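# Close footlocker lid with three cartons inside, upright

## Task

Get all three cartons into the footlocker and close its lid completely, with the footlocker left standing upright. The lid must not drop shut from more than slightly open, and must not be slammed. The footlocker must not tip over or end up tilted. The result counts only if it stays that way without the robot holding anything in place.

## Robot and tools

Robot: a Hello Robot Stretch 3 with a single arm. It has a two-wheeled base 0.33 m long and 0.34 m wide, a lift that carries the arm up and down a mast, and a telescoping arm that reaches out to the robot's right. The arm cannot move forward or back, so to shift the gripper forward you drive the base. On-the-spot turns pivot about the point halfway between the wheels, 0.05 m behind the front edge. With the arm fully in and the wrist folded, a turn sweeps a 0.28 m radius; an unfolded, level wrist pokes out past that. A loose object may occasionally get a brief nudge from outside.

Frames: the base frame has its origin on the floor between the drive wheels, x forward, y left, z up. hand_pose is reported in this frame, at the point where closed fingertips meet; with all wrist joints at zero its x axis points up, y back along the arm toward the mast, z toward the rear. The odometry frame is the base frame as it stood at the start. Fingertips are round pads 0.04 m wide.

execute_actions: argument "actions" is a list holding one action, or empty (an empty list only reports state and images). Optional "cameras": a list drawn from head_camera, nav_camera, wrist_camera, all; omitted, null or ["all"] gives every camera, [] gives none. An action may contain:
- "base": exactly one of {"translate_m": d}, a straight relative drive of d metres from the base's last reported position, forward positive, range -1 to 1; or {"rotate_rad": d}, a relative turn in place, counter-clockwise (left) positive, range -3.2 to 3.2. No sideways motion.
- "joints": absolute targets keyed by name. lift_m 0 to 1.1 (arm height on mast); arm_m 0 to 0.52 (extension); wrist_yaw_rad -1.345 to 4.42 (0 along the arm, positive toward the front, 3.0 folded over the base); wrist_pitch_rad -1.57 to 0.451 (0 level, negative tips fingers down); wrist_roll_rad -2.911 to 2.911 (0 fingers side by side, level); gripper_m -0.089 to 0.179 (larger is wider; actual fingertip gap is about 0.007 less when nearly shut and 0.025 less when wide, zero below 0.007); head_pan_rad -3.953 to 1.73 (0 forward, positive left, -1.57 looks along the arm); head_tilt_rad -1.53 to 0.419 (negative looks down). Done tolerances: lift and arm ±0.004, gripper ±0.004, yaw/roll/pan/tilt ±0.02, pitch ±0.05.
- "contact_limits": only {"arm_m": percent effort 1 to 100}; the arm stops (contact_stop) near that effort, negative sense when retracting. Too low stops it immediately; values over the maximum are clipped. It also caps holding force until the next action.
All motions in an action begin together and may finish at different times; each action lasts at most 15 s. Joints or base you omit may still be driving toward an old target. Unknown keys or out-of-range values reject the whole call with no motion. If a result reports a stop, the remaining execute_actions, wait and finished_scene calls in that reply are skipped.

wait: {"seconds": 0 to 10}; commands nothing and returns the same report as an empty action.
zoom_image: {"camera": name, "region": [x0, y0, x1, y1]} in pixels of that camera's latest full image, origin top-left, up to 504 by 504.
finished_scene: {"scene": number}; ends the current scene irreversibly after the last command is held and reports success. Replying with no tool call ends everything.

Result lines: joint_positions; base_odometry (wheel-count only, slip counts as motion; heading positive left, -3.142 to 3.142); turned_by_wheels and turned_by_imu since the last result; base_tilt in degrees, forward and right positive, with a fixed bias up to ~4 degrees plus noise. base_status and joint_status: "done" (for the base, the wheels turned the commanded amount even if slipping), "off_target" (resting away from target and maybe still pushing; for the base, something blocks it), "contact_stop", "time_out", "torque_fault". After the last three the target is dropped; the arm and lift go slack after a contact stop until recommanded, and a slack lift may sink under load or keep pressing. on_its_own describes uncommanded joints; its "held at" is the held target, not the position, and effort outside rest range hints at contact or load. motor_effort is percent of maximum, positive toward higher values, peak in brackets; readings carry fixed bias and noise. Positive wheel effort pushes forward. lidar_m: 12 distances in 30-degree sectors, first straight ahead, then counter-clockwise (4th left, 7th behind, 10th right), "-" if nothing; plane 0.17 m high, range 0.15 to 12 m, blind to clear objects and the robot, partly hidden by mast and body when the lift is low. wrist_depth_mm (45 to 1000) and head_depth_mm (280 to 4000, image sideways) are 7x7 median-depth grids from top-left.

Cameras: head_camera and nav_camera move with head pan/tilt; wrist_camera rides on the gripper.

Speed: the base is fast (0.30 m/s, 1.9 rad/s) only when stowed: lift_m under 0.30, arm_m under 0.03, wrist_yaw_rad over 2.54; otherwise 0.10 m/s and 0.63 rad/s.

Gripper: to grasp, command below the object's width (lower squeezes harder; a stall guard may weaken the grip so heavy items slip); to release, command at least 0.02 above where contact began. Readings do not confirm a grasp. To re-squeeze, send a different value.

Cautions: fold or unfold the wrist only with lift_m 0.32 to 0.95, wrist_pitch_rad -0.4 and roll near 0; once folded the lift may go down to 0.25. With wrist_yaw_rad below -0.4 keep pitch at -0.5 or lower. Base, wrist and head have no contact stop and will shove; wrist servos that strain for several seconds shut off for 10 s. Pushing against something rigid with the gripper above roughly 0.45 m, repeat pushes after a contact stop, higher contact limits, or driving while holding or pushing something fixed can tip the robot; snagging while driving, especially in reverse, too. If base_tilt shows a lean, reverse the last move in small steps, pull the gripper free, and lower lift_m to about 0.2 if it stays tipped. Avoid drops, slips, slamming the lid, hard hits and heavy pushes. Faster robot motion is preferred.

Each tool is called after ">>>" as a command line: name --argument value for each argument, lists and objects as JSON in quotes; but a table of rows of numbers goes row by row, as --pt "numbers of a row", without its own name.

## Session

>>> execute_actions --actions '[]'

Scene clock: 0.00 s.
base_odometry: x=+0.000 y=+0.000 heading=+0.000 (m, m, rad; odometry frame)
turned_by_wheels: +0.000 (rad since the last result)
turned_by_imu: +0.000 (rad since the last result)
base_tilt: forward=-0.6 right=-1.5 (deg)
lidar_m: 2.12 2.81 2.09 2.01 1.27 1.15 1.15 1.40 2.20 2.21 2.69 2.10
head_depth_mm: 1943 2423 2428 2453 2427 2371 1965 / 1921 2508 2512 2525 2529 2468 2043 / 1962 2619 2622 2632 2613 2606 2107 / 1954 2705 2755 2744 2719 2734 2156 / 1973 2803 2872 2874 2882 2858 2139 / 1977 2963 2986 3012 2997 2931 2127 / 1975 2979 3133 3181 3137 3118 2123
base_status: not commanded
joint_positions: lift_m=+0.421 arm_m=+0.003 wrist_yaw_rad=+3.059 wrist_pitch_rad=-0.318 wrist_roll_rad=+0.008 gripper_m=+0.037 head_pan_rad=+0.008 head_tilt_rad=+0.004
joint_status: not commanded
motor_effort: left_wheel=+1 right_wheel=+0 lift_m=+21 arm_m=-1 wrist_yaw_rad=+0 wrist_pitch_rad=+5 wrist_roll_rad=+0 gripper_m=+0 head_pan_rad=+0 head_tilt_rad=+2 (%)
hand_pose: x=-0.0018 y=+0.0874 z=+0.4571 quat_wxyz=(+0.141, +0.705, +0.083, +0.691) (m; base frame)
wrist_depth_mm: - - - - - - - / - - - - - - - / - - - - - - - / - - - - - - - / 950 947 - 919 932 874 883 / 773 774 - 741 - 730 741 / 656 662 - 647 631 628 616
pictures: head_camera (sideways: a quarter turn clockwise sets it upright), nav_camera (sideways: a quarter turn counterclockwise sets it upright), wrist_camera
Images, in order (width x height): head_camera 896x504, nav_camera 672x504, wrist_camera 644x364.

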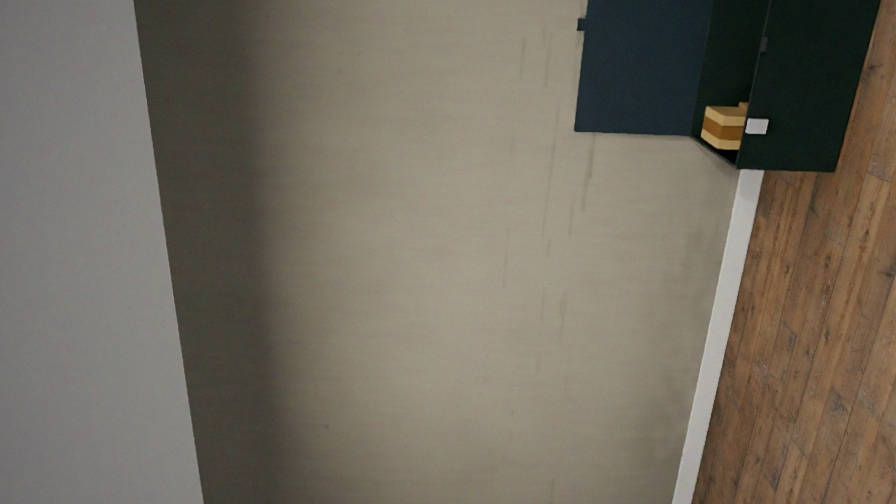

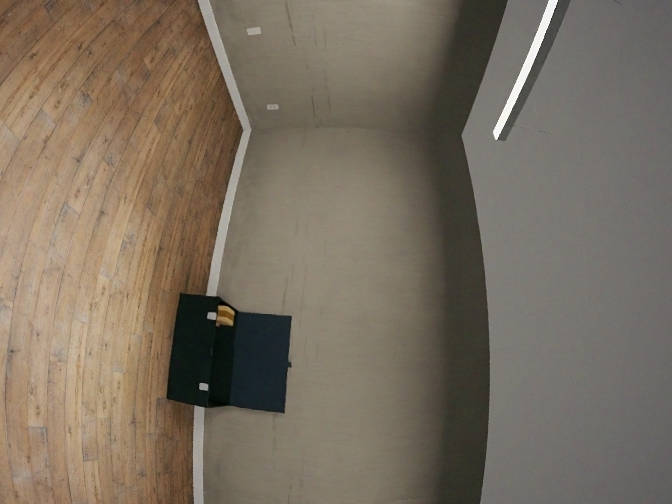

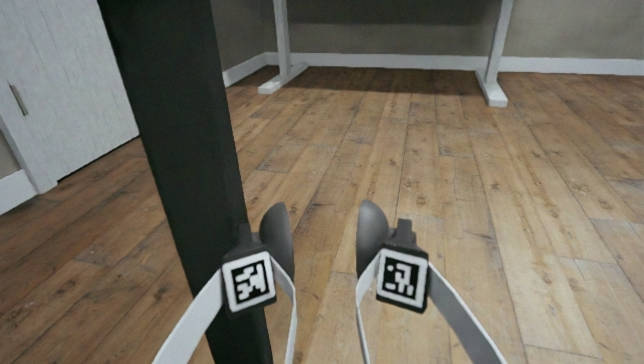

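>>> execute_actions --actions '[{"base":{"rotate_rad":0.13},"joints":{"lift_m":0.28,"head_tilt_rad":-0.9,"head_pan_rad":-1.0}}]' --cameras '[]'

>>> execute_actions --actions '[{"base":{"translate_m":1.0}}]' --cameras '[]'

>>> execute_actions --actions '[{"base":{"translate_m":1.0}}]' --cameras '[]'

>>> execute_actions --actions '[{"base":{"rotate_rad":-0.505}}]' --cameras '["nav_camera"]'

>>> execute_actions --actions '[{"base":{"translate_m":0.55},"joints":{"lift_m":0.6,"wrist_pitch_rad":-0.4,"head_pan_rad":-1.57,"head_tilt_rad":-1.0}}]' --cameras '["nav_camera","head_camera"]'

Scene clock: 3.17 s.
base_odometry: x=+0.000 y=+0.000 heading=+0.130 (m, m, rad; odometry frame)
turned_by_wheels: +0.130 (rad since the last result)
turned_by_imu: +0.132 (rad since the last result)
base_tilt: forward=-0.6 right=-1.4 (deg)
lidar_m: 2.18 2.66 2.09 1.68 1.21 1.15 1.17 1.56 2.20 2.27 2.73 2.11
head_depth_mm: 2666 2278 1855 1589 1389 1231 1102 / 2779 2292 1880 1610 1391 1220 1114 / 2659 2269 1857 1598 1405 1239 1140 / 2591 2266 1872 1599 1393 1236 1102 / 2539 2273 1872 1595 1394 1239 1103 / 2388 2304 1881 1605 1401 1235 1111 / 2289 2234 1894 1617 1411 1234 1112
base_status: done
joint_positions: lift_m=+0.280 arm_m=+0.003 wrist_yaw_rad=+3.059 wrist_pitch_rad=-0.318 wrist_roll_rad=+0.008 gripper_m=+0.037 head_pan_rad=-0.993 head_tilt_rad=-0.888
joint_status: all done
motor_effort: left_wheel=-1(6) right_wheel=+3(7) lift_m=+18(22) arm_m=-1(2) wrist_yaw_rad=+1(1) wrist_pitch_rad=+5(5) wrist_roll_rad=+0(0) gripper_m=+0(0) head_pan_rad=-5(47) head_tilt_rad=-7(54) (%)
hand_pose: x=-0.0018 y=+0.0873 z=+0.3158 quat_wxyz=(+0.141, +0.704, +0.083, +0.691) (m; base frame)
wrist_depth_mm: - - - - - - - / - - - - - - - / - - - - - - - / 911 889 856 872 851 811 806 / 692 691 - 679 702 652 642 / 580 571 - 565 - 555 540 / 489 498 - - 476 470 464
pictures: none
No camera images: the call's "cameras" was empty. Leave "cameras" out to get every camera's image.

Scene clock: 8.27 s.
base_odometry: x=+0.992 y=+0.129 heading=+0.130 (m, m, rad; odometry frame)
turned_by_wheels: +0.000 (rad since the last result)
turned_by_imu: +0.006 (rad since the last result)
base_tilt: forward=-0.6 right=-1.5 (deg)
lidar_m: 1.76 2.17 2.07 1.65 2.11 2.01 2.09 2.78 2.66 2.53 1.28 1.23
head_depth_mm: 2071 2277 1870 1588 1384 1221 1097 / 1910 2200 1859 1593 1376 1230 1115 / 1831 2076 1874 1601 1390 1226 1135 / 1752 1882 1716 1605 1401 1237 1102 / 1621 1864 1636 1604 1401 1237 1109 / 1549 1753 1583 1601 1404 1235 1107 / 1467 1664 1502 1581 1403 1235 1107
base_status: done
joint_positions: lift_m=+0.280 arm_m=+0.003 wrist_yaw_rad=+3.059 wrist_pitch_rad=-0.319 wrist_roll_rad=+0.008 gripper_m=+0.037 head_pan_rad=-0.993 head_tilt_rad=-0.889
joint_status: not commanded
motor_effort: left_wheel=-2(5) right_wheel=+4(10) lift_m=+18(18) arm_m=-1(1) wrist_yaw_rad=+0(2) wrist_pitch_rad=+5(5) wrist_roll_rad=+0(0) gripper_m=+0(1) head_pan_rad=-4(4) head_tilt_rad=-6(7) (%)
hand_pose: x=-0.0018 y=+0.0873 z=+0.3157 quat_wxyz=(+0.141, +0.704, +0.083, +0.691) (m; base frame)
wrist_depth_mm: - - - - - - - / - - - - - - - / - - - - - - - / 887 894 875 849 851 817 789 / 709 686 - 694 690 671 655 / 571 562 - 570 - 546 543 / 494 505 - - 468 468 463
pictures: none
No camera images: the call's "cameras" was empty. Leave "cameras" out to get every camera's image.

Scene clock: 13.37 s.
base_odometry: x=+1.983 y=+0.259 heading=+0.130 (m, m, rad; odometry frame)
turned_by_wheels: +0.000 (rad since the last result)
turned_by_imu: +0.006 (rad since the last result)
base_tilt: forward=-0.6 right=-1.5 (deg)
lidar_m: 0.85 1.15 1.60 1.65 2.21 2.89 3.00 3.27 3.12 0.53 0.53 0.83
head_depth_mm: 970 1126 1386 1556 1318 1218 1100 / 920 1060 1277 1401 1115 1228 1121 / 870 998 1195 1329 1275 1232 1136 / 830 952 1131 1375 1396 1229 1098 / 785 910 1077 1326 1401 1237 1106 / 747 861 1011 1225 1375 1237 1105 / 717 819 952 1140 1346 1240 1108
base_status: done
joint_positions: lift_m=+0.280 arm_m=+0.003 wrist_yaw_rad=+3.059 wrist_pitch_rad=-0.319 wrist_roll_rad=+0.008 gripper_m=+0.037 head_pan_rad=-0.993 head_tilt_rad=-0.889
joint_status: not commanded
motor_effort: left_wheel=-1(6) right_wheel=+3(10) lift_m=+18(18) arm_m=-1(1) wrist_yaw_rad=+0(1) wrist_pitch_rad=+5(5) wrist_roll_rad=+0(0) gripper_m=+0(0) head_pan_rad=-4(3) head_tilt_rad=-6(7) (%)
hand_pose: x=-0.0018 y=+0.0873 z=+0.3157 quat_wxyz=(+0.142, +0.704, +0.083, +0.691) (m; base frame)
wrist_depth_mm: - - - - - - - / - - - - - - - / - - - - - - - / 895 884 837 872 848 833 808 / 696 701 - 684 685 654 655 / 590 575 - 560 - 548 544 / 496 506 - - 476 469 457
pictures: none
No camera images: the call's "cameras" was empty. Leave "cameras" out to get every camera's image.

Scene clock: 14.93 s.
base_odometry: x=+1.983 y=+0.259 heading=-0.375 (m, m, rad; odometry frame)
turned_by_wheels: -0.505 (rad since the last result)
turned_by_imu: -0.511 (rad since the last result)
base_tilt: forward=-0.7 right=-1.5 (deg)
lidar_m: 0.83 0.86 1.16 1.61 1.66 1.75 2.89 3.00 3.27 3.10 0.53 0.54
head_depth_mm: 2378 2240 1855 1597 1387 1228 1101 / 1866 2159 1541 1541 1387 1230 1114 / 1536 1831 1660 1444 1382 1229 1140 / 1274 1479 1685 1576 1246 1229 1103 / 1133 1254 1420 1135 1199 1231 1105 / 1022 1112 1242 1374 1344 1236 1108 / 918 987 1100 1237 1368 1236 1114
base_status: done
joint_positions: lift_m=+0.280 arm_m=+0.003 wrist_yaw_rad=+3.059 wrist_pitch_rad=-0.319 wrist_roll_rad=+0.008 gripper_m=+0.037 head_pan_rad=-0.993 head_tilt_rad=-0.889
joint_status: not commanded
motor_effort: left_wheel=+3(8) right_wheel=-3(10) lift_m=+18(18) arm_m=-1(1) wrist_yaw_rad=+0(1) wrist_pitch_rad=+5(5) wrist_roll_rad=+0(0) gripper_m=+0(0) head_pan_rad=-5(3) head_tilt_rad=-5(6) (%)
hand_pose: x=-0.0018 y=+0.0873 z=+0.3157 quat_wxyz=(+0.142, +0.704, +0.083, +0.691) (m; base frame)
wrist_depth_mm: - - - - - - 939 / - - - - - - 952 / - - - - - - 988 / 894 894 871 849 848 818 800 / 702 699 - 675 679 660 636 / 581 578 - 560 - 548 540 / 493 488 - - 480 462 464
pictures: nav_camera (sideways: a quarter turn counterclockwise sets it upright)
Images, in order (width x height): nav_camera 672x504.

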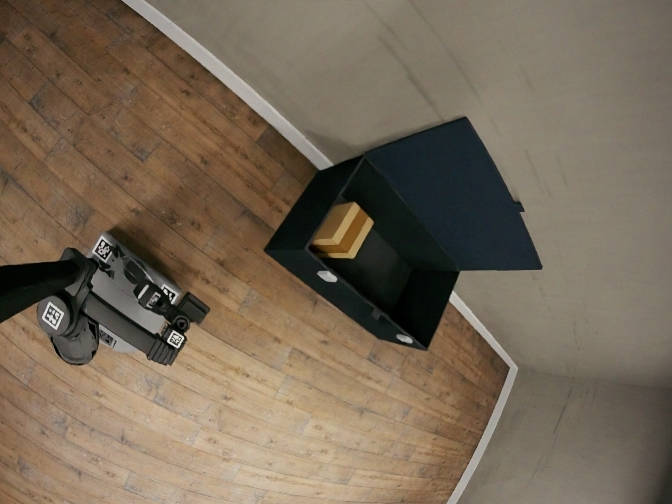

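Scene clock: 21.73 s.
base_odometry: x=+2.495 y=+0.057 heading=-0.375 (m, m, rad; odometry frame)
turned_by_wheels: +0.000 (rad since the last result)
turned_by_imu: +0.004 (rad since the last result)
base_tilt: forward=-0.6 right=-1.5 (deg)
lidar_m: 0.28 0.29 0.40 1.05 1.67 2.20 3.42 3.57 0.40 0.39 0.40 0.29
head_depth_mm: 2303 1946 1680 1486 1317 1210 1098 / 2343 1945 1620 1409 1265 - - / 2331 1948 1565 1461 1018 - - / 2320 1983 1578 1465 1024 1168 1107 / 1850 1647 1499 1421 1217 1205 1097 / 987 969 986 994 1044 1122 1061 / 761 755 725 741 789 795 800
base_status: done
joint_positions: lift_m=+0.600 arm_m=+0.003 wrist_yaw_rad=+3.059 wrist_pitch_rad=-0.412 wrist_roll_rad=+0.008 gripper_m=+0.037 head_pan_rad=-1.563 head_tilt_rad=-0.987
joint_status: all done
motor_effort: left_wheel=+3(10) right_wheel=-3(8) lift_m=+24(23) arm_m=-1(1) wrist_yaw_rad=+1(0) wrist_pitch_rad=+5(6) wrist_roll_rad=+0(0) gripper_m=+0(0) head_pan_rad=-3(43) head_tilt_rad=-6(19) (%)
hand_pose: x=-0.0027 y=+0.0767 z=+0.6138 quat_wxyz=(+0.174, +0.700, +0.116, +0.683) (m; base frame)
wrist_depth_mm: - - - - 803 469 329 / - - - - 846 481 334 / - - - - 854 496 340 / - - - - 916 498 344 / - - - - 769 508 349 / 940 903 - 918 - 521 355 / 799 801 782 776 767 494 357
pictures: head_camera (sideways: a quarter turn clockwise sets it upright), nav_camera (sideways: a quarter turn counterclockwise sets it upright)
Images, in order (width x height): head_camera 896x504, nav_camera 672x504.

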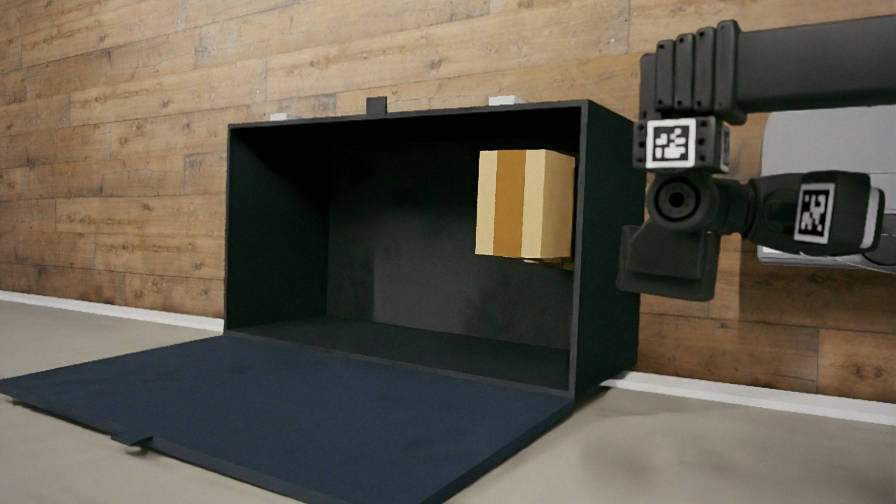

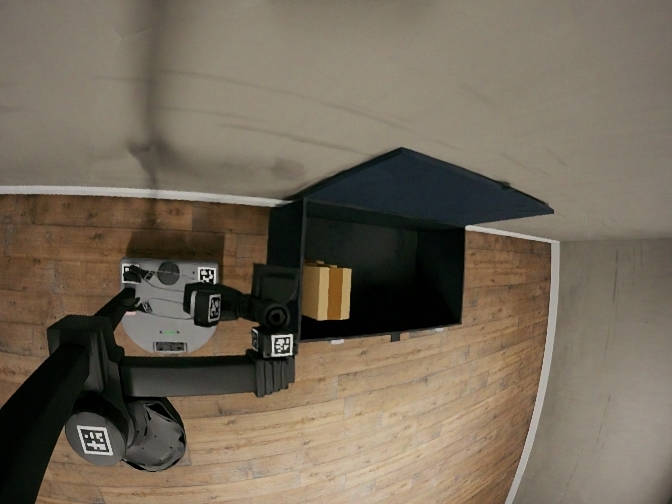

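>>> execute_actions --actions '[{"base":{"translate_m":-0.04},"joints":{"arm_m":0.33,"wrist_yaw_rad":2.3}}]' --cameras '[]'

>>> execute_actions --actions '[{"joints":{"wrist_pitch_rad":-1.4,"wrist_yaw_rad":1.57,"gripper_m":0.15,"lift_m":0.56}}]' --cameras '["wrist_camera","head_camera"]'

Scene clock: 25.73 s.
base_odometry: x=+2.458 y=+0.072 heading=-0.375 (m, m, rad; odometry frame)
turned_by_wheels: +0.000 (rad since the last result)
turned_by_imu: +0.000 (rad since the last result)
base_tilt: forward=-0.6 right=-1.4 (deg)
lidar_m: 0.32 0.33 0.45 1.20 1.67 2.16 3.38 3.52 0.40 0.39 0.40 0.33
head_depth_mm: 2274 1942 1675 1478 1321 1205 1101 / 2321 1953 1732 1115 1166 1198 - / 2354 1951 1468 1429 1080 1194 - / 2322 1959 1573 1018 1022 1199 1113 / 2091 1870 1554 1434 1202 1200 1095 / 1091 1101 1112 1110 1101 1177 1083 / 868 813 817 827 895 906 910
base_status: done
joint_positions: lift_m=+0.600 arm_m=+0.330 wrist_yaw_rad=+2.302 wrist_pitch_rad=-0.412 wrist_roll_rad=+0.008 gripper_m=+0.037 head_pan_rad=-1.563 head_tilt_rad=-0.988
joint_status: all done
motor_effort: left_wheel=+2(5) right_wheel=-2(7) lift_m=+24(24) arm_m=+1(7) wrist_yaw_rad=-1(0) wrist_pitch_rad=+5(5) wrist_roll_rad=+0(0) gripper_m=+0(0) head_pan_rad=-4(3) head_tilt_rad=-7(6) (%)
hand_pose: x=+0.1463 y=-0.3245 z=+0.6138 quat_wxyz=(+0.414, +0.693, -0.151, +0.571) (m; base frame)
wrist_depth_mm: 977 599 428 335 274 234 202 / - 711 480 369 295 249 208 / - 883 555 407 318 267 208 / - - 645 457 349 285 220 / - - 834 519 362 309 233 / 915 944 914 587 - 322 249 / 838 839 797 688 485 316 265
pictures: none
No camera images: the call's "cameras" was empty. Leave "cameras" out to get every camera's image.

Scene clock: 27.33 s.
base_odometry: x=+2.458 y=+0.072 heading=-0.375 (m, m, rad; odometry frame)
turned_by_wheels: +0.000 (rad since the last result)
turned_by_imu: +0.000 (rad since the last result)
base_tilt: forward=-0.8 right=-1.5 (deg)
lidar_m: 0.32 0.33 0.45 1.20 1.66 2.16 3.38 3.52 0.40 0.38 0.40 0.34
head_depth_mm: 2323 1944 1672 1477 1316 1192 1086 / 2342 1965 1686 1472 - 1191 - / 2316 1961 1512 1304 1088 1199 - / 2311 1958 1580 1447 1022 1200 1110 / 2115 1849 1560 1435 1210 1206 1096 / 1094 1100 1112 1106 1109 1168 1087 / 866 816 821 826 900 905 911
base_status: not commanded
joint_positions: lift_m=+0.560 arm_m=+0.330 wrist_yaw_rad=+1.573 wrist_pitch_rad=-1.395 wrist_roll_rad=+0.008 gripper_m=+0.150 head_pan_rad=-1.563 head_tilt_rad=-0.988
joint_status: all done
motor_effort: left_wheel=+2(2) right_wheel=-2(2) lift_m=+18(20) arm_m=+1(1) wrist_yaw_rad=-2(3) wrist_pitch_rad=-2(7) wrist_roll_rad=+0(0) gripper_m=+1(81) head_pan_rad=-3(3) head_tilt_rad=-8(7) (%)
hand_pose: x=-0.0004 y=-0.4749 z=+0.4424 quat_wxyz=(+0.704, +0.704, -0.064, +0.060) (m; base frame)
wrist_depth_mm: 617 615 394 580 582 579 576 / 610 625 389 594 593 588 580 / 617 615 324 231 232 583 605 / - 618 386 231 233 602 603 / - - 469 233 234 603 609 / - - 462 235 236 482 527 / - 627 374 323 336 353 350
pictures: head_camera (sideways: a quarter turn clockwise sets it upright), wrist_camera
Images, in order (width x height): head_camera 896x504, wrist_camera 644x364.

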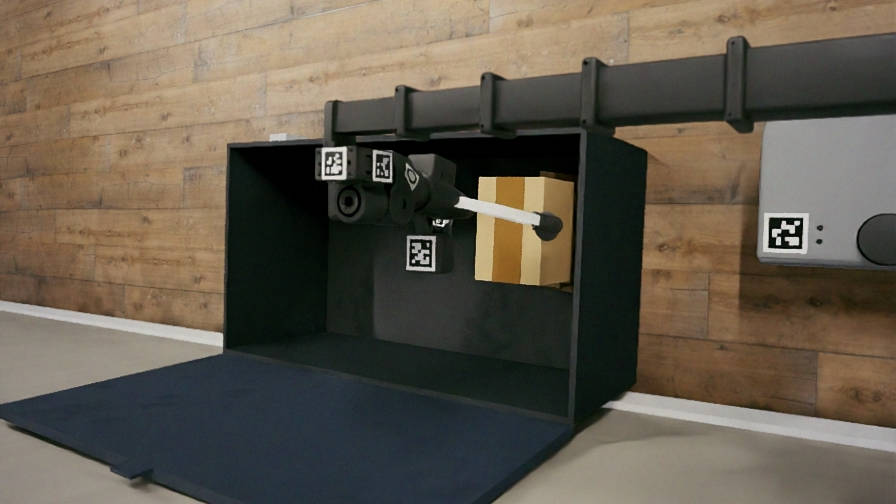

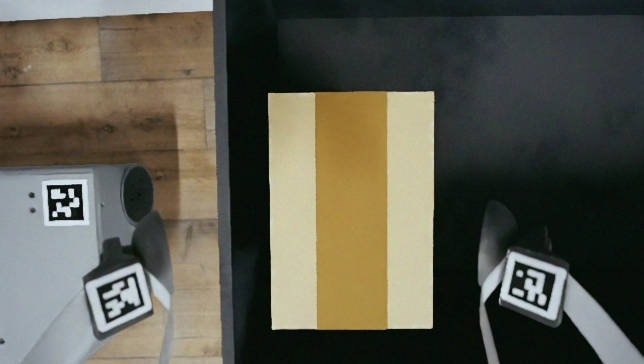

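>>> execute_actions --actions '[{"joints":{"arm_m":0.349,"lift_m":0.462}}]' --cameras '["wrist_camera"]'

>>> execute_actions --actions '[{"joints":{"gripper_m":0.066}}]' --cameras '[]'

>>> execute_actions --actions '[{"joints":{"lift_m":0.485,"arm_m":0.518}}]' --cameras '["wrist_camera","head_camera"]'

Scene clock: 29.40 s.
base_odometry: x=+2.458 y=+0.072 heading=-0.375 (m, m, rad; odometry frame)
turned_by_wheels: +0.000 (rad since the last result)
turned_by_imu: +0.000 (rad since the last result)
base_tilt: forward=-0.6 right=-1.4 (deg)
lidar_m: 0.32 0.33 0.45 1.20 1.66 2.16 3.38 3.52 0.40 0.38 0.40 0.33
head_depth_mm: 2297 1950 1679 1475 1323 1191 1093 / 2319 1960 1682 1483 1322 - - / 2321 1964 1552 1267 1090 1204 - / 2351 1945 1566 1477 1023 1199 1109 / 2096 1865 1556 1442 1212 1199 1096 / 1090 1102 1110 1105 1103 1169 1085 / 866 816 821 823 901 906 911
base_status: not commanded
joint_positions: lift_m=+0.462 arm_m=+0.349 wrist_yaw_rad=+1.572 wrist_pitch_rad=-1.396 wrist_roll_rad=+0.008 gripper_m=+0.150 head_pan_rad=-1.563 head_tilt_rad=-0.988
joint_status: all done
motor_effort: left_wheel=+2(2) right_wheel=-2(3) lift_m=+18(19) arm_m=+1(1) wrist_yaw_rad=-2(3) wrist_pitch_rad=-1(1) wrist_roll_rad=+0(0) gripper_m=+0(0) head_pan_rad=-5(4) head_tilt_rad=-7(8) (%)
hand_pose: x=-0.0005 y=-0.4939 z=+0.3444 quat_wxyz=(+0.704, +0.704, -0.064, +0.059) (m; base frame)
wrist_depth_mm: 511 204 310 477 486 483 482 / 515 203 131 130 131 488 487 / 518 202 131 131 131 495 490 / - 201 132 131 132 492 491 / - 219 133 132 133 491 491 / - - 134 133 133 475 497 / - 216 135 135 135 354 351
pictures: wrist_camera
Images, in order (width x height): wrist_camera 644x364.

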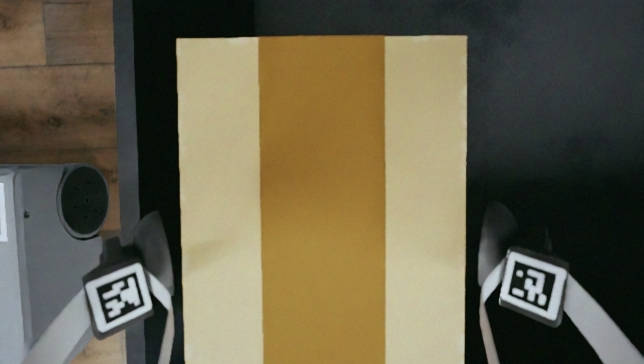

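Scene clock: 30.73 s.
base_odometry: x=+2.458 y=+0.072 heading=-0.375 (m, m, rad; odometry frame)
turned_by_wheels: +0.000 (rad since the last result)
turned_by_imu: +0.000 (rad since the last result)
base_tilt: forward=-0.6 right=-1.5 (deg)
lidar_m: 0.32 0.33 0.45 1.20 1.66 2.17 3.39 3.52 0.40 0.38 0.40 0.33
head_depth_mm: 2297 1935 1678 1475 1318 1190 1092 / 2319 1944 1685 1477 1326 - - / 2327 1960 1548 1267 1085 1200 - / 2332 1971 1583 1480 1021 1202 1108 / 2081 1870 1576 1444 1212 1203 1094 / 1084 1098 1107 1101 1103 1169 1086 / 866 814 819 829 899 906 908
base_status: not commanded
joint_positions: lift_m=+0.462 arm_m=+0.349 wrist_yaw_rad=+1.572 wrist_pitch_rad=-1.399 wrist_roll_rad=+0.008 gripper_m=+0.067 head_pan_rad=-1.563 head_tilt_rad=-0.988
joint_status: all done
motor_effort: left_wheel=+2(3) right_wheel=-3(3) lift_m=+22(22) arm_m=+1(1) wrist_yaw_rad=-1(1) wrist_pitch_rad=+0(1) wrist_roll_rad=+0(0) gripper_m=-21(92) head_pan_rad=-4(4) head_tilt_rad=-8(6) (%)
hand_pose: x=-0.0014 y=-0.4939 z=+0.3441 quat_wxyz=(+0.705, +0.705, -0.063, +0.058) (m; base frame)
wrist_depth_mm: 506 202 305 476 481 473 480 / 518 186 129 129 129 481 482 / 514 201 130 130 130 486 485 / - 202 131 130 131 491 490 / - 185 132 131 132 492 491 / - - 133 132 133 - 494 / - 206 134 133 133 343 345
pictures: none
No camera images: the call's "cameras" was empty. Leave "cameras" out to get every camera's image.

Scene clock: 33.23 s.
base_odometry: x=+2.458 y=+0.072 heading=-0.375 (m, m, rad; odometry frame)
turned_by_wheels: +0.000 (rad since the last result)
turned_by_imu: +0.000 (rad since the last result)
base_tilt: forward=-0.8 right=-1.4 (deg)
lidar_m: 0.32 0.33 0.45 1.20 1.66 2.16 3.38 3.54 0.40 0.38 0.40 0.33
head_depth_mm: 2290 1923 1680 1478 1323 1196 1091 / 2343 1950 1687 1508 1335 - - / 2321 1962 - 1301 1114 1196 - / 2353 1950 1566 1116 1099 1206 1109 / 2105 1872 1553 1446 1210 1204 1099 / 1095 1101 1112 1101 1106 1171 1080 / 865 813 818 827 899 907 908
base_status: not commanded
joint_positions: lift_m=+0.485 arm_m=+0.518 wrist_yaw_rad=+1.571 wrist_pitch_rad=-1.405 wrist_roll_rad=+0.008 gripper_m=+0.070 head_pan_rad=-1.563 head_tilt_rad=-0.988
joint_status: all done
motor_effort: left_wheel=+2(2) right_wheel=-3(3) lift_m=+29(25) arm_m=+2(1) wrist_yaw_rad=-1(1) wrist_pitch_rad=+2(3) wrist_roll_rad=+0(0) gripper_m=-20(21) head_pan_rad=-4(5) head_tilt_rad=-7(7) (%)
hand_pose: x=-0.0029 y=-0.6630 z=+0.3666 quat_wxyz=(+0.705, +0.705, -0.061, +0.056) (m; base frame)
wrist_depth_mm: 342 498 507 511 506 500 501 / 327 460 133 132 133 503 500 / 272 273 133 132 132 510 511 / 307 273 133 132 132 511 507 / 306 274 133 132 133 518 520 / 321 - 133 132 132 - 496 / 320 342 133 132 132 341 345
pictures: head_camera (sideways: a quarter turn clockwise sets it upright), wrist_camera
Images, in order (width x height): head_camera 896x504, wrist_camera 644x364.

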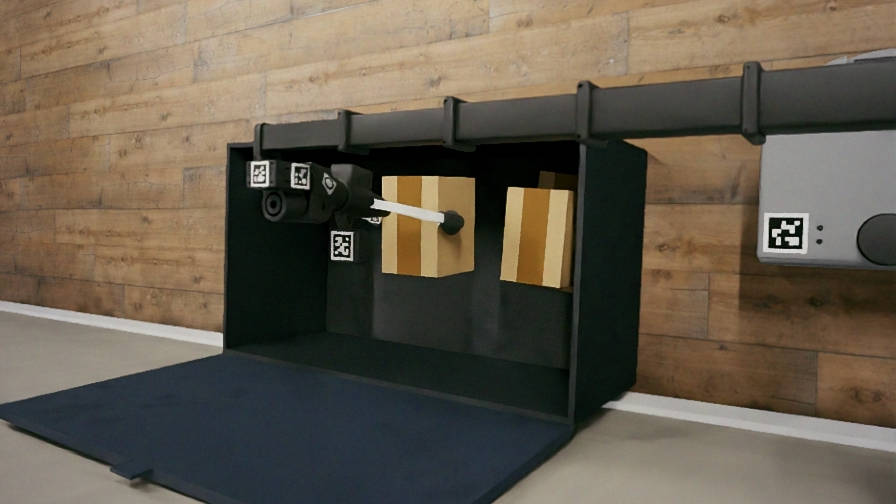

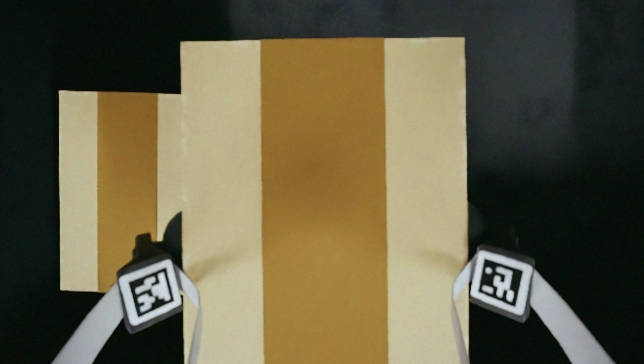

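>>> execute_actions --actions '[{"joints":{"lift_m":0.228}}]' --cameras '[]'

>>> execute_actions --actions '[{"joints":{"gripper_m":0.135}}]' --cameras '["wrist_camera"]'

>>> execute_actions --actions '[{"joints":{"lift_m":0.5}}]' --cameras '[]'

>>> execute_actions --actions '[{"joints":{"arm_m":0.004,"wrist_yaw_rad":0,"gripper_m":0.06}}]' --cameras '[]'

>>> execute_actions --actions '[{"base":{"rotate_rad":0.4}}]' --cameras '[]'

>>> execute_actions --actions '[{"base":{"translate_m":0.17},"joints":{"lift_m":0.36}}]' --cameras '[]'

>>> execute_actions --actions '[{"base":{"rotate_rad":-0.4}}]' --cameras '[]'

>>> execute_actions --actions '[{"base":{"translate_m":0.06},"joints":{"wrist_pitch_rad":0,"wrist_roll_rad":-0.1,"wrist_yaw_rad":0.15,"lift_m":0.31}}]'

Scene clock: 37.27 s.
base_odometry: x=+2.458 y=+0.072 heading=-0.375 (m, m, rad; odometry frame)
turned_by_wheels: +0.000 (rad since the last result)
turned_by_imu: +0.000 (rad since the last result)
base_tilt: forward=-0.6 right=-1.4 (deg)
lidar_m: 0.32 0.33 0.45 1.20 1.67 2.16 3.37 3.52 0.40 0.38 0.40 0.34
head_depth_mm: 2289 1939 1667 1476 1313 1187 1093 / 2351 1952 1685 1449 1321 1192 - / 2342 1934 1569 1290 1098 1204 - / 2333 1976 1570 1423 1089 1199 1110 / 2099 1852 1560 1447 1210 1208 1096 / 1097 1095 1109 1104 1104 1170 1084 / 865 810 817 828 899 904 911
base_status: not commanded
joint_positions: lift_m=+0.228 arm_m=+0.518 wrist_yaw_rad=+1.571 wrist_pitch_rad=-1.406 wrist_roll_rad=+0.008 gripper_m=+0.070 head_pan_rad=-1.563 head_tilt_rad=-0.988
joint_status: all done
motor_effort: left_wheel=+2(3) right_wheel=-2(3) lift_m=+22(23) arm_m=+1(1) wrist_yaw_rad=+0(1) wrist_pitch_rad=+2(3) wrist_roll_rad=+0(0) gripper_m=-20(20) head_pan_rad=-3(4) head_tilt_rad=-8(8) (%)
hand_pose: x=-0.0031 y=-0.6630 z=+0.1099 quat_wxyz=(+0.705, +0.705, -0.060, +0.056) (m; base frame)
wrist_depth_mm: 129 164 244 247 245 244 244 / 130 158 130 129 129 246 246 / 131 172 131 130 130 248 247 / 133 177 131 130 131 251 250 / 133 169 132 131 131 252 254 / 136 - 133 132 132 - 255 / - 210 133 133 133 256 255
pictures: none
No camera images: the call's "cameras" was empty. Leave "cameras" out to get every camera's image.

Scene clock: 38.40 s.
base_odometry: x=+2.458 y=+0.072 heading=-0.375 (m, m, rad; odometry frame)
turned_by_wheels: +0.000 (rad since the last result)
turned_by_imu: +0.000 (rad since the last result)
base_tilt: forward=-0.7 right=-1.5 (deg)
lidar_m: 0.32 0.33 0.45 1.20 1.67 2.17 3.38 3.51 0.40 0.38 0.40 0.34
head_depth_mm: 2318 1955 1682 1473 1319 1193 1091 / 2309 1953 1678 1455 1319 1190 - / 2313 1953 1562 1301 1089 1199 - / 2328 1965 1562 1410 1087 1199 1107 / 2070 1872 1560 1450 1213 1206 1097 / 1092 1101 1113 1104 1108 1177 1090 / 868 815 817 826 899 906 913
base_status: not commanded
joint_positions: lift_m=+0.228 arm_m=+0.518 wrist_yaw_rad=+1.571 wrist_pitch_rad=-1.406 wrist_roll_rad=+0.008 gripper_m=+0.135 head_pan_rad=-1.563 head_tilt_rad=-0.988
joint_status: all done
motor_effort: left_wheel=+2(2) right_wheel=-1(2) lift_m=+22(22) arm_m=+1(1) wrist_yaw_rad=+0(1) wrist_pitch_rad=+2(3) wrist_roll_rad=+0(0) gripper_m=+0(78) head_pan_rad=-3(3) head_tilt_rad=-8(7) (%)
hand_pose: x=-0.0030 y=-0.6630 z=+0.1099 quat_wxyz=(+0.705, +0.705, -0.060, +0.056) (m; base frame)
wrist_depth_mm: 130 165 247 246 246 246 245 / 131 168 131 130 130 248 248 / 133 173 132 131 132 250 249 / 134 177 133 133 133 252 253 / 134 161 135 133 134 253 256 / 136 - 135 135 135 - 255 / - 204 136 135 136 258 258
pictures: wrist_camera
Images, in order (width x height): wrist_camera 644x364.

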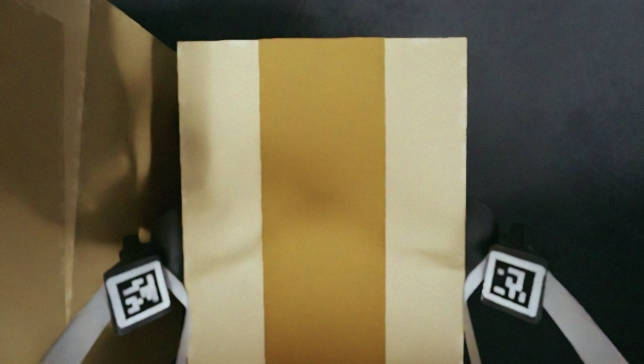

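Scene clock: 41.70 s.
base_odometry: x=+2.458 y=+0.072 heading=-0.375 (m, m, rad; odometry frame)
turned_by_wheels: +0.000 (rad since the last result)
turned_by_imu: +0.000 (rad since the last result)
base_tilt: forward=-0.7 right=-1.6 (deg)
lidar_m: 0.32 0.33 0.45 1.20 1.67 2.17 3.37 3.53 0.40 0.38 0.40 0.34
head_depth_mm: 2285 1935 1686 1477 1319 1189 1087 / 2328 1946 1672 1475 - - - / 2328 1957 1492 1409 1111 1203 - / 2344 1968 1581 1464 1097 1201 1108 / 2112 1882 1571 1434 1213 1204 1094 / 1094 1100 1114 1104 1104 1173 1087 / 864 813 819 827 901 911 911
base_status: not commanded
joint_positions: lift_m=+0.500 arm_m=+0.518 wrist_yaw_rad=+1.571 wrist_pitch_rad=-1.405 wrist_roll_rad=+0.008 gripper_m=+0.135 head_pan_rad=-1.563 head_tilt_rad=-0.988
joint_status: all done
motor_effort: left_wheel=+2(2) right_wheel=-2(1) lift_m=+24(21) arm_m=+2(1) wrist_yaw_rad=-1(0) wrist_pitch_rad=+2(2) wrist_roll_rad=+0(0) gripper_m=+0(1) head_pan_rad=-4(4) head_tilt_rad=-7(7) (%)
hand_pose: x=-0.0030 y=-0.6630 z=+0.3818 quat_wxyz=(+0.705, +0.705, -0.061, +0.056) (m; base frame)
wrist_depth_mm: 341 497 524 522 517 516 518 / 344 461 524 523 529 518 525 / 324 287 371 411 533 523 529 / 328 289 372 408 534 531 533 / 321 294 381 412 538 532 538 / 331 - 473 512 508 - 501 / 319 350 365 359 358 350 350
pictures: none
No camera images: the call's "cameras" was empty. Leave "cameras" out to get every camera's image.

Scene clock: 46.67 s.
base_odometry: x=+2.458 y=+0.072 heading=-0.375 (m, m, rad; odometry frame)
turned_by_wheels: +0.000 (rad since the last result)
turned_by_imu: +0.000 (rad since the last result)
base_tilt: forward=-0.6 right=-1.4 (deg)
lidar_m: 0.32 0.33 0.45 1.20 1.67 2.16 3.38 3.53 0.40 0.38 0.40 0.34
head_depth_mm: 2293 1941 1671 1488 1320 1192 1082 / 2315 1948 1674 1460 1307 1244 - / 2343 1955 1552 1427 1115 - - / 2353 1954 1567 1470 1098 1205 1107 / 2100 1859 1568 1441 1219 1211 1099 / 1092 1101 1117 1107 1107 1174 1086 / 862 814 817 830 899 908 908
base_status: not commanded
joint_positions: lift_m=+0.500 arm_m=+0.004 wrist_yaw_rad=+0.002 wrist_pitch_rad=-1.405 wrist_roll_rad=+0.008 gripper_m=+0.060 head_pan_rad=-1.563 head_tilt_rad=-0.988
joint_status: all done
motor_effort: left_wheel=+2(2) right_wheel=-2(2) lift_m=+24(24) arm_m=-3(7) wrist_yaw_rad=-1(1) wrist_pitch_rad=+2(2) wrist_roll_rad=+0(0) gripper_m=+0(83) head_pan_rad=-3(4) head_tilt_rad=-7(8) (%)
hand_pose: x=-0.0216 y=-0.1678 z=+0.3818 quat_wxyz=(+0.538, +0.456, -0.541, -0.458) (m; base frame)
wrist_depth_mm: 422 451 458 457 545 537 541 / 457 547 542 551 556 551 546 / 445 558 567 551 559 552 548 / 445 562 560 555 559 561 560 / 444 548 557 - - 569 562 / 437 568 - - - 564 579 / 431 563 564 - - 576 571
pictures: none
No camera images: the call's "cameras" was empty. Leave "cameras" out to get every camera's image.

Scene clock: 48.27 s.
base_odometry: x=+2.458 y=+0.072 heading=+0.025 (m, m, rad; odometry frame)
turned_by_wheels: +0.400 (rad since the last result)
turned_by_imu: +0.406 (rad since the last result)
base_tilt: forward=-0.7 right=-1.5 (deg)
lidar_m: 0.33 0.41 0.84 1.63 2.04 3.28 3.45 3.39 0.38 0.39 0.35 0.32
head_depth_mm: 2126 1941 1483 1452 1217 1172 1082 / 1147 1522 1558 1466 1065 1107 - / 880 1006 1248 1434 1108 - - / 702 791 913 1101 1202 1198 1107 / 573 655 723 866 1104 1182 1096 / 484 540 615 711 836 1017 1081 / 418 461 515 579 658 766 920
base_status: done
joint_positions: lift_m=+0.500 arm_m=+0.004 wrist_yaw_rad=+0.002 wrist_pitch_rad=-1.405 wrist_roll_rad=+0.008 gripper_m=+0.060 head_pan_rad=-1.563 head_tilt_rad=-0.988
joint_status: not commanded
motor_effort: left_wheel=-2(5) right_wheel=+3(7) lift_m=+24(24) arm_m=-3(4) wrist_yaw_rad=-1(1) wrist_pitch_rad=+2(2) wrist_roll_rad=+0(0) gripper_m=+0(0) head_pan_rad=-4(3) head_tilt_rad=-7(8) (%)
hand_pose: x=-0.0216 y=-0.1678 z=+0.3818 quat_wxyz=(+0.538, +0.456, -0.541, -0.458) (m; base frame)
wrist_depth_mm: 310 415 541 523 409 335 285 / 331 457 546 545 552 470 547 / 359 479 554 551 554 558 551 / 382 530 564 556 555 559 550 / 409 561 554 - - 557 564 / 441 571 - - - 560 574 / 477 572 571 - - 566 565
pictures: none
No camera images: the call's "cameras" was empty. Leave "cameras" out to get every camera's image.

Scene clock: 51.13 s.
base_odometry: x=+2.628 y=+0.076 heading=+0.025 (m, m, rad; odometry frame)
turned_by_wheels: +0.000 (rad since the last result)
turned_by_imu: +0.001 (rad since the last result)
base_tilt: forward=-0.7 right=-1.5 (deg)
lidar_m: 0.17 0.21 0.43 1.56 1.95 3.40 3.60 0.49 0.45 0.27 0.18 0.17
head_depth_mm: 935 1371 1559 1455 1070 1173 1083 / 628 783 1070 1409 1158 1207 - / 447 555 687 944 1206 1233 - / 345 408 498 637 882 1150 1102 / 293 322 377 452 561 749 1047 / - 286 308 349 411 504 645 / - - - 296 325 379 455
base_status: done
joint_positions: lift_m=+0.360 arm_m=+0.004 wrist_yaw_rad=+0.002 wrist_pitch_rad=-1.405 wrist_roll_rad=+0.008 gripper_m=+0.060 head_pan_rad=-1.563 head_tilt_rad=-0.988
joint_status: all done
motor_effort: left_wheel=-2(3) right_wheel=+3(9) lift_m=+18(21) arm_m=-3(3) wrist_yaw_rad=-1(2) wrist_pitch_rad=+2(2) wrist_roll_rad=+0(0) gripper_m=+0(0) head_pan_rad=-3(3) head_tilt_rad=-7(7) (%)
hand_pose: x=-0.0216 y=-0.1678 z=+0.2422 quat_wxyz=(+0.538, +0.456, -0.541, -0.458) (m; base frame)
wrist_depth_mm: 132 169 278 403 405 403 388 / 141 185 315 405 400 403 404 / 149 203 337 408 410 407 408 / 160 227 394 410 413 411 413 / 174 255 371 - - - 417 / 189 284 - - - - 417 / 209 296 424 - - - 420
pictures: none
No camera images: the call's "cameras" was empty. Leave "cameras" out to get every camera's image.

Scene clock: 52.80 s.
base_odometry: x=+2.628 y=+0.076 heading=-0.375 (m, m, rad; odometry frame)
turned_by_wheels: -0.400 (rad since the last result)
turned_by_imu: -0.406 (rad since the last result)
base_tilt: forward=-0.8 right=-1.5 (deg)
lidar_m: 0.17 0.17 0.23 0.62 1.60 2.18 3.52 3.68 0.47 0.45 0.24 0.17
head_depth_mm: 2318 1951 1644 1404 1283 1189 1094 / 2305 1928 1572 1384 1171 1214 - / 2338 1945 1605 1429 1138 1231 - / 2266 1916 1602 1441 1224 1219 1109 / 944 921 941 952 1034 1119 1064 / 633 645 649 661 670 675 679 / 447 452 457 461 464 468 470
base_status: done
joint_positions: lift_m=+0.360 arm_m=+0.004 wrist_yaw_rad=+0.002 wrist_pitch_rad=-1.405 wrist_roll_rad=+0.008 gripper_m=+0.060 head_pan_rad=-1.563 head_tilt_rad=-0.988
joint_status: not commanded
motor_effort: left_wheel=+2(7) right_wheel=-3(7) lift_m=+18(18) arm_m=-3(3) wrist_yaw_rad=-1(0) wrist_pitch_rad=+2(2) wrist_roll_rad=+0(0) gripper_m=+0(0) head_pan_rad=-5(3) head_tilt_rad=-6(8) (%)
hand_pose: x=-0.0216 y=-0.1678 z=+0.2422 quat_wxyz=(+0.538, +0.456, -0.541, -0.458) (m; base frame)
wrist_depth_mm: 252 339 403 403 402 401 400 / 251 335 407 408 403 404 402 / 247 335 410 405 407 410 409 / 247 332 407 414 412 411 417 / 245 327 418 - - - 415 / 243 329 - - - - 417 / 242 317 420 - - - 423
pictures: none
No camera images: the call's "cameras" was empty. Leave "cameras" out to get every camera's image.

Scene clock: 54.33 s.
base_odometry: x=+2.684 y=+0.054 heading=-0.375 (m, m, rad; odometry frame)
turned_by_wheels: +0.000 (rad since the last result)
turned_by_imu: +0.001 (rad since the last result)
base_tilt: forward=-0.7 right=-1.5 (deg)
lidar_m: - - 0.15 0.40 1.60 2.18 3.59 3.75 0.47 0.43 0.15 -
head_depth_mm: 2319 1946 1409 1258 1159 1197 1091 / 2323 1948 1587 1322 1117 1212 - / 2331 1963 1600 1458 1209 1221 - / 2148 1378 1331 1422 1233 1193 1111 / 695 710 673 738 753 772 785 / 405 412 417 423 427 432 435 / 304 307 311 314 316 309 310
base_status: done
joint_positions: lift_m=+0.310 arm_m=+0.004 wrist_yaw_rad=+0.148 wrist_pitch_rad=-0.024 wrist_roll_rad=-0.094 gripper_m=+0.060 head_pan_rad=-1.563 head_tilt_rad=-0.988
joint_status: all done
motor_effort: left_wheel=+2(6) right_wheel=-3(6) lift_m=+18(18) arm_m=-3(3) wrist_yaw_rad=+1(4) wrist_pitch_rad=+9(10) wrist_roll_rad=-3(3) gripper_m=+0(0) head_pan_rad=-4(3) head_tilt_rad=-8(7) (%)
hand_pose: x=+0.0162 y=-0.4020 z=+0.4186 quat_wxyz=(+0.738, +0.059, -0.670, +0.046) (m; base frame)
wrist_depth_mm: 123 158 214 486 - - - / 126 161 220 512 - - - / 128 165 229 549 - - - / 130 169 238 570 - - - / 132 172 245 576 - 904 580 / 135 176 - 664 883 817 525 / 137 169 267 248 241 359 365
pictures: head_camera (sideways: a quarter turn clockwise sets it upright), nav_camera (sideways: a quarter turn counterclockwise sets it upright), wrist_camera
Images, in order (width x height): head_camera 896x504, nav_camera 672x504, wrist_camera 644x364.

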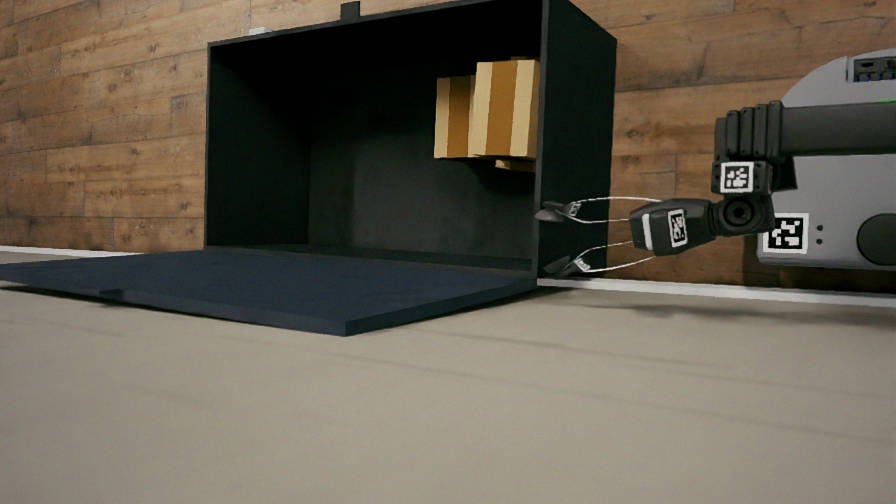

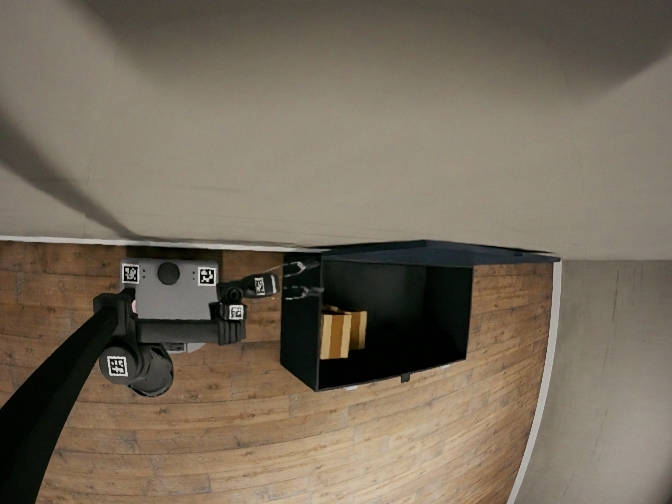

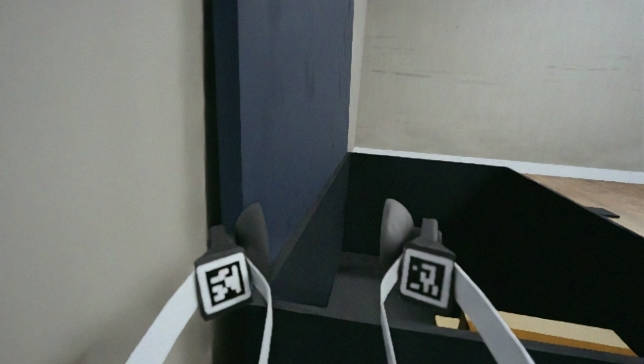

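>>> execute_actions --actions '[{"base":{"translate_m":0.02},"joints":{"wrist_yaw_rad":0.22,"lift_m":0.275,"arm_m":0.03}}]' --cameras '["wrist_camera","head_camera"]'

Scene clock: 55.80 s.
base_odometry: x=+2.702 y=+0.047 heading=-0.375 (m, m, rad; odometry frame)
turned_by_wheels: +0.000 (rad since the last result)
turned_by_imu: +0.000 (rad since the last result)
base_tilt: forward=-0.5 right=-1.5 (deg)
lidar_m: - - 0.15 0.32 1.60 2.17 3.63 3.78 0.47 0.35 0.15 -
head_depth_mm: 2325 1958 1476 1315 1166 1194 1087 / 2317 1973 1600 1319 1108 1219 - / 2314 1965 1588 1450 1203 1237 - / 1103 1144 1183 1143 1192 1169 1063 / 564 577 590 602 615 625 639 / 329 334 339 343 347 350 353 / - - - - - - -
base_status: done
joint_positions: lift_m=+0.275 arm_m=+0.030 wrist_yaw_rad=+0.218 wrist_pitch_rad=-0.023 wrist_roll_rad=-0.094 gripper_m=+0.060 head_pan_rad=-1.563 head_tilt_rad=-0.988
joint_status: all done
motor_effort: left_wheel=+3(7) right_wheel=-3(5) lift_m=+18(19) arm_m=+2(2) wrist_yaw_rad=+1(4) wrist_pitch_rad=+9(9) wrist_roll_rad=-3(3) gripper_m=+0(0) head_pan_rad=-3(4) head_tilt_rad=-7(8) (%)
hand_pose: x=+0.0338 y=-0.4243 z=+0.3839 quat_wxyz=(+0.736, +0.082, -0.668, +0.072) (m; base frame)
wrist_depth_mm: 88 107 165 230 - - - / 90 110 171 245 - - - / 91 113 177 256 - - - / 93 116 184 269 984 937 829 / 95 119 164 280 986 977 664 / 97 121 - 220 209 872 634 / 99 117 207 223 206 197 186
pictures: head_camera (sideways: a quarter turn clockwise sets it upright), wrist_camera
Images, in order (width x height): head_camera 896x504, wrist_camera 644x364.

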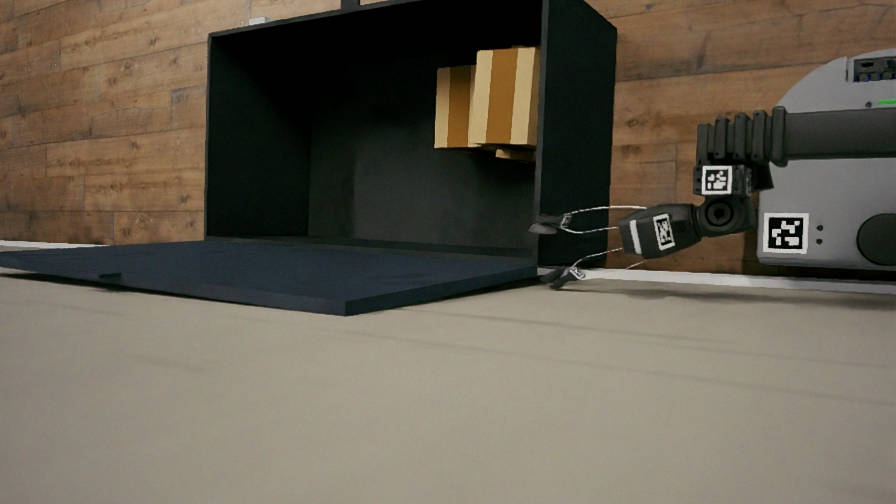

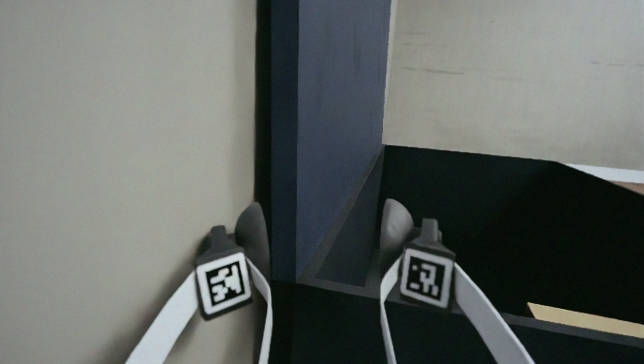

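>>> execute_actions --actions '[{"joints":{"wrist_yaw_rad":0.275,"lift_m":0.345,"arm_m":0.045,"gripper_m":0.047}}]' --cameras '["wrist_camera"]'

>>> execute_actions --actions '[{"joints":{"arm_m":0.075},"contact_limits":{"arm_m":15}}]' --cameras '["wrist_camera","head_camera"]'

Scene clock: 57.80 s.
base_odometry: x=+2.702 y=+0.047 heading=-0.375 (m, m, rad; odometry frame)
turned_by_wheels: +0.000 (rad since the last result)
turned_by_imu: +0.000 (rad since the last result)
base_tilt: forward=-0.7 right=-1.6 (deg)
lidar_m: - - 0.15 0.32 1.60 2.18 3.61 3.77 0.47 0.35 0.15 -
head_depth_mm: 2286 1949 1478 1310 1172 1192 1094 / 2312 1933 1596 1318 1115 1213 - / 2331 1947 1596 1463 1209 1229 - / 1100 1149 1181 1149 1155 1173 1057 / 565 576 591 603 616 626 641 / 330 335 339 343 347 351 353 / - - - - - - -
base_status: not commanded
joint_positions: lift_m=+0.345 arm_m=+0.045 wrist_yaw_rad=+0.264 wrist_pitch_rad=-0.023 wrist_roll_rad=-0.096 gripper_m=+0.047 head_pan_rad=-1.563 head_tilt_rad=-0.988
joint_status: all done
motor_effort: left_wheel=+2(3) right_wheel=+0(3) lift_m=+24(25) arm_m=+1(1) wrist_yaw_rad=+8(9) wrist_pitch_rad=+9(9) wrist_roll_rad=-2(3) gripper_m=+1(56) head_pan_rad=-3(4) head_tilt_rad=-7(7) (%)
hand_pose: x=+0.0452 y=-0.4365 z=+0.4535 quat_wxyz=(+0.735, +0.097, -0.665, +0.089) (m; base frame)
wrist_depth_mm: - 97 144 188 - - - / - 99 149 198 - - - / - 102 155 207 - - - / - 105 160 219 991 - - / 87 108 150 253 966 947 760 / 89 110 - 250 - 977 695 / 91 108 191 262 785 804 670
pictures: wrist_camera
Images, in order (width x height): wrist_camera 644x364.

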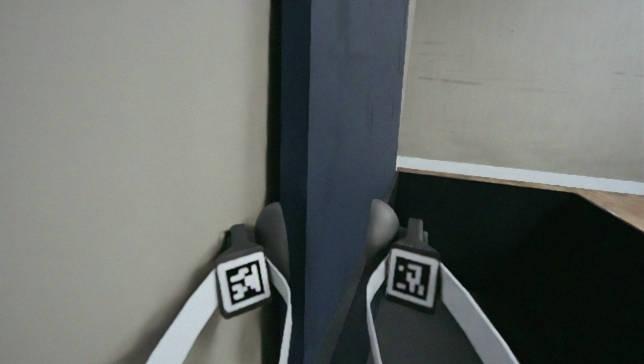

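Scene clock: 59.60 s.
base_odometry: x=+2.702 y=+0.047 heading=-0.375 (m, m, rad; odometry frame)
turned_by_wheels: +0.000 (rad since the last result)
turned_by_imu: -0.011 (rad since the last result)
base_tilt: forward=-0.7 right=-1.5 (deg)
lidar_m: - - 0.15 0.32 1.60 2.16 3.61 3.74 0.47 0.37 0.15 -
head_depth_mm: 2329 1931 1424 1284 1179 1193 1090 / 2314 1949 1591 1318 1129 1211 - / 2310 1957 1599 1467 1211 1166 - / 2195 1299 1247 1319 1160 1182 1078 / 624 632 638 644 649 652 657 / 353 356 358 360 361 363 363 / - - - - - - -
base_status: not commanded
joint_positions: lift_m=+0.345 arm_m=+0.062 wrist_yaw_rad=+0.280 wrist_pitch_rad=-0.024 wrist_roll_rad=-0.096 gripper_m=+0.047 head_pan_rad=-1.564 head_tilt_rad=-0.989
joint_status: arm_m contact_stop (moved +0.017 of +0.030)
on_its_own: arm_m is slack since a contact_stop, until your next command for it (your +0.075 is given up)
motor_effort: left_wheel=+2(4) right_wheel=+2(27) lift_m=+22(24) arm_m=-1(19) wrist_yaw_rad=-3(8) wrist_pitch_rad=+9(11) wrist_roll_rad=-2(2) gripper_m=+1(2) head_pan_rad=-3(3) head_tilt_rad=-7(7) (%)
contact_limits: arm_m 15 (drawing in: default 22, maximum 35; extending or still: default 27, maximum 46)
hand_pose: x=+0.0491 y=-0.4522 z=+0.4534 quat_wxyz=(+0.734, +0.103, -0.664, +0.095) (m; base frame)
wrist_depth_mm: - 100 149 194 - - - / - 103 153 205 - - - / 87 106 159 214 - - - / 89 108 165 225 967 - - / 91 111 151 240 996 929 792 / 92 114 - 258 - 951 705 / 94 111 189 269 750 788 667
pictures: head_camera (sideways: a quarter turn clockwise sets it upright), wrist_camera
Images, in order (width x height): head_camera 896x504, wrist_camera 644x364.

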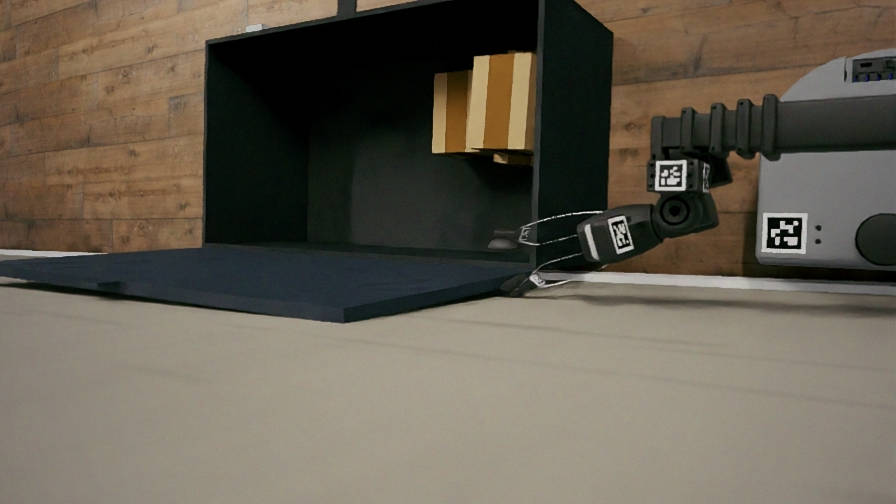

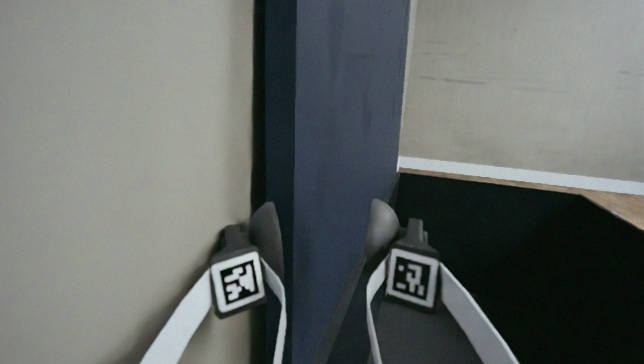

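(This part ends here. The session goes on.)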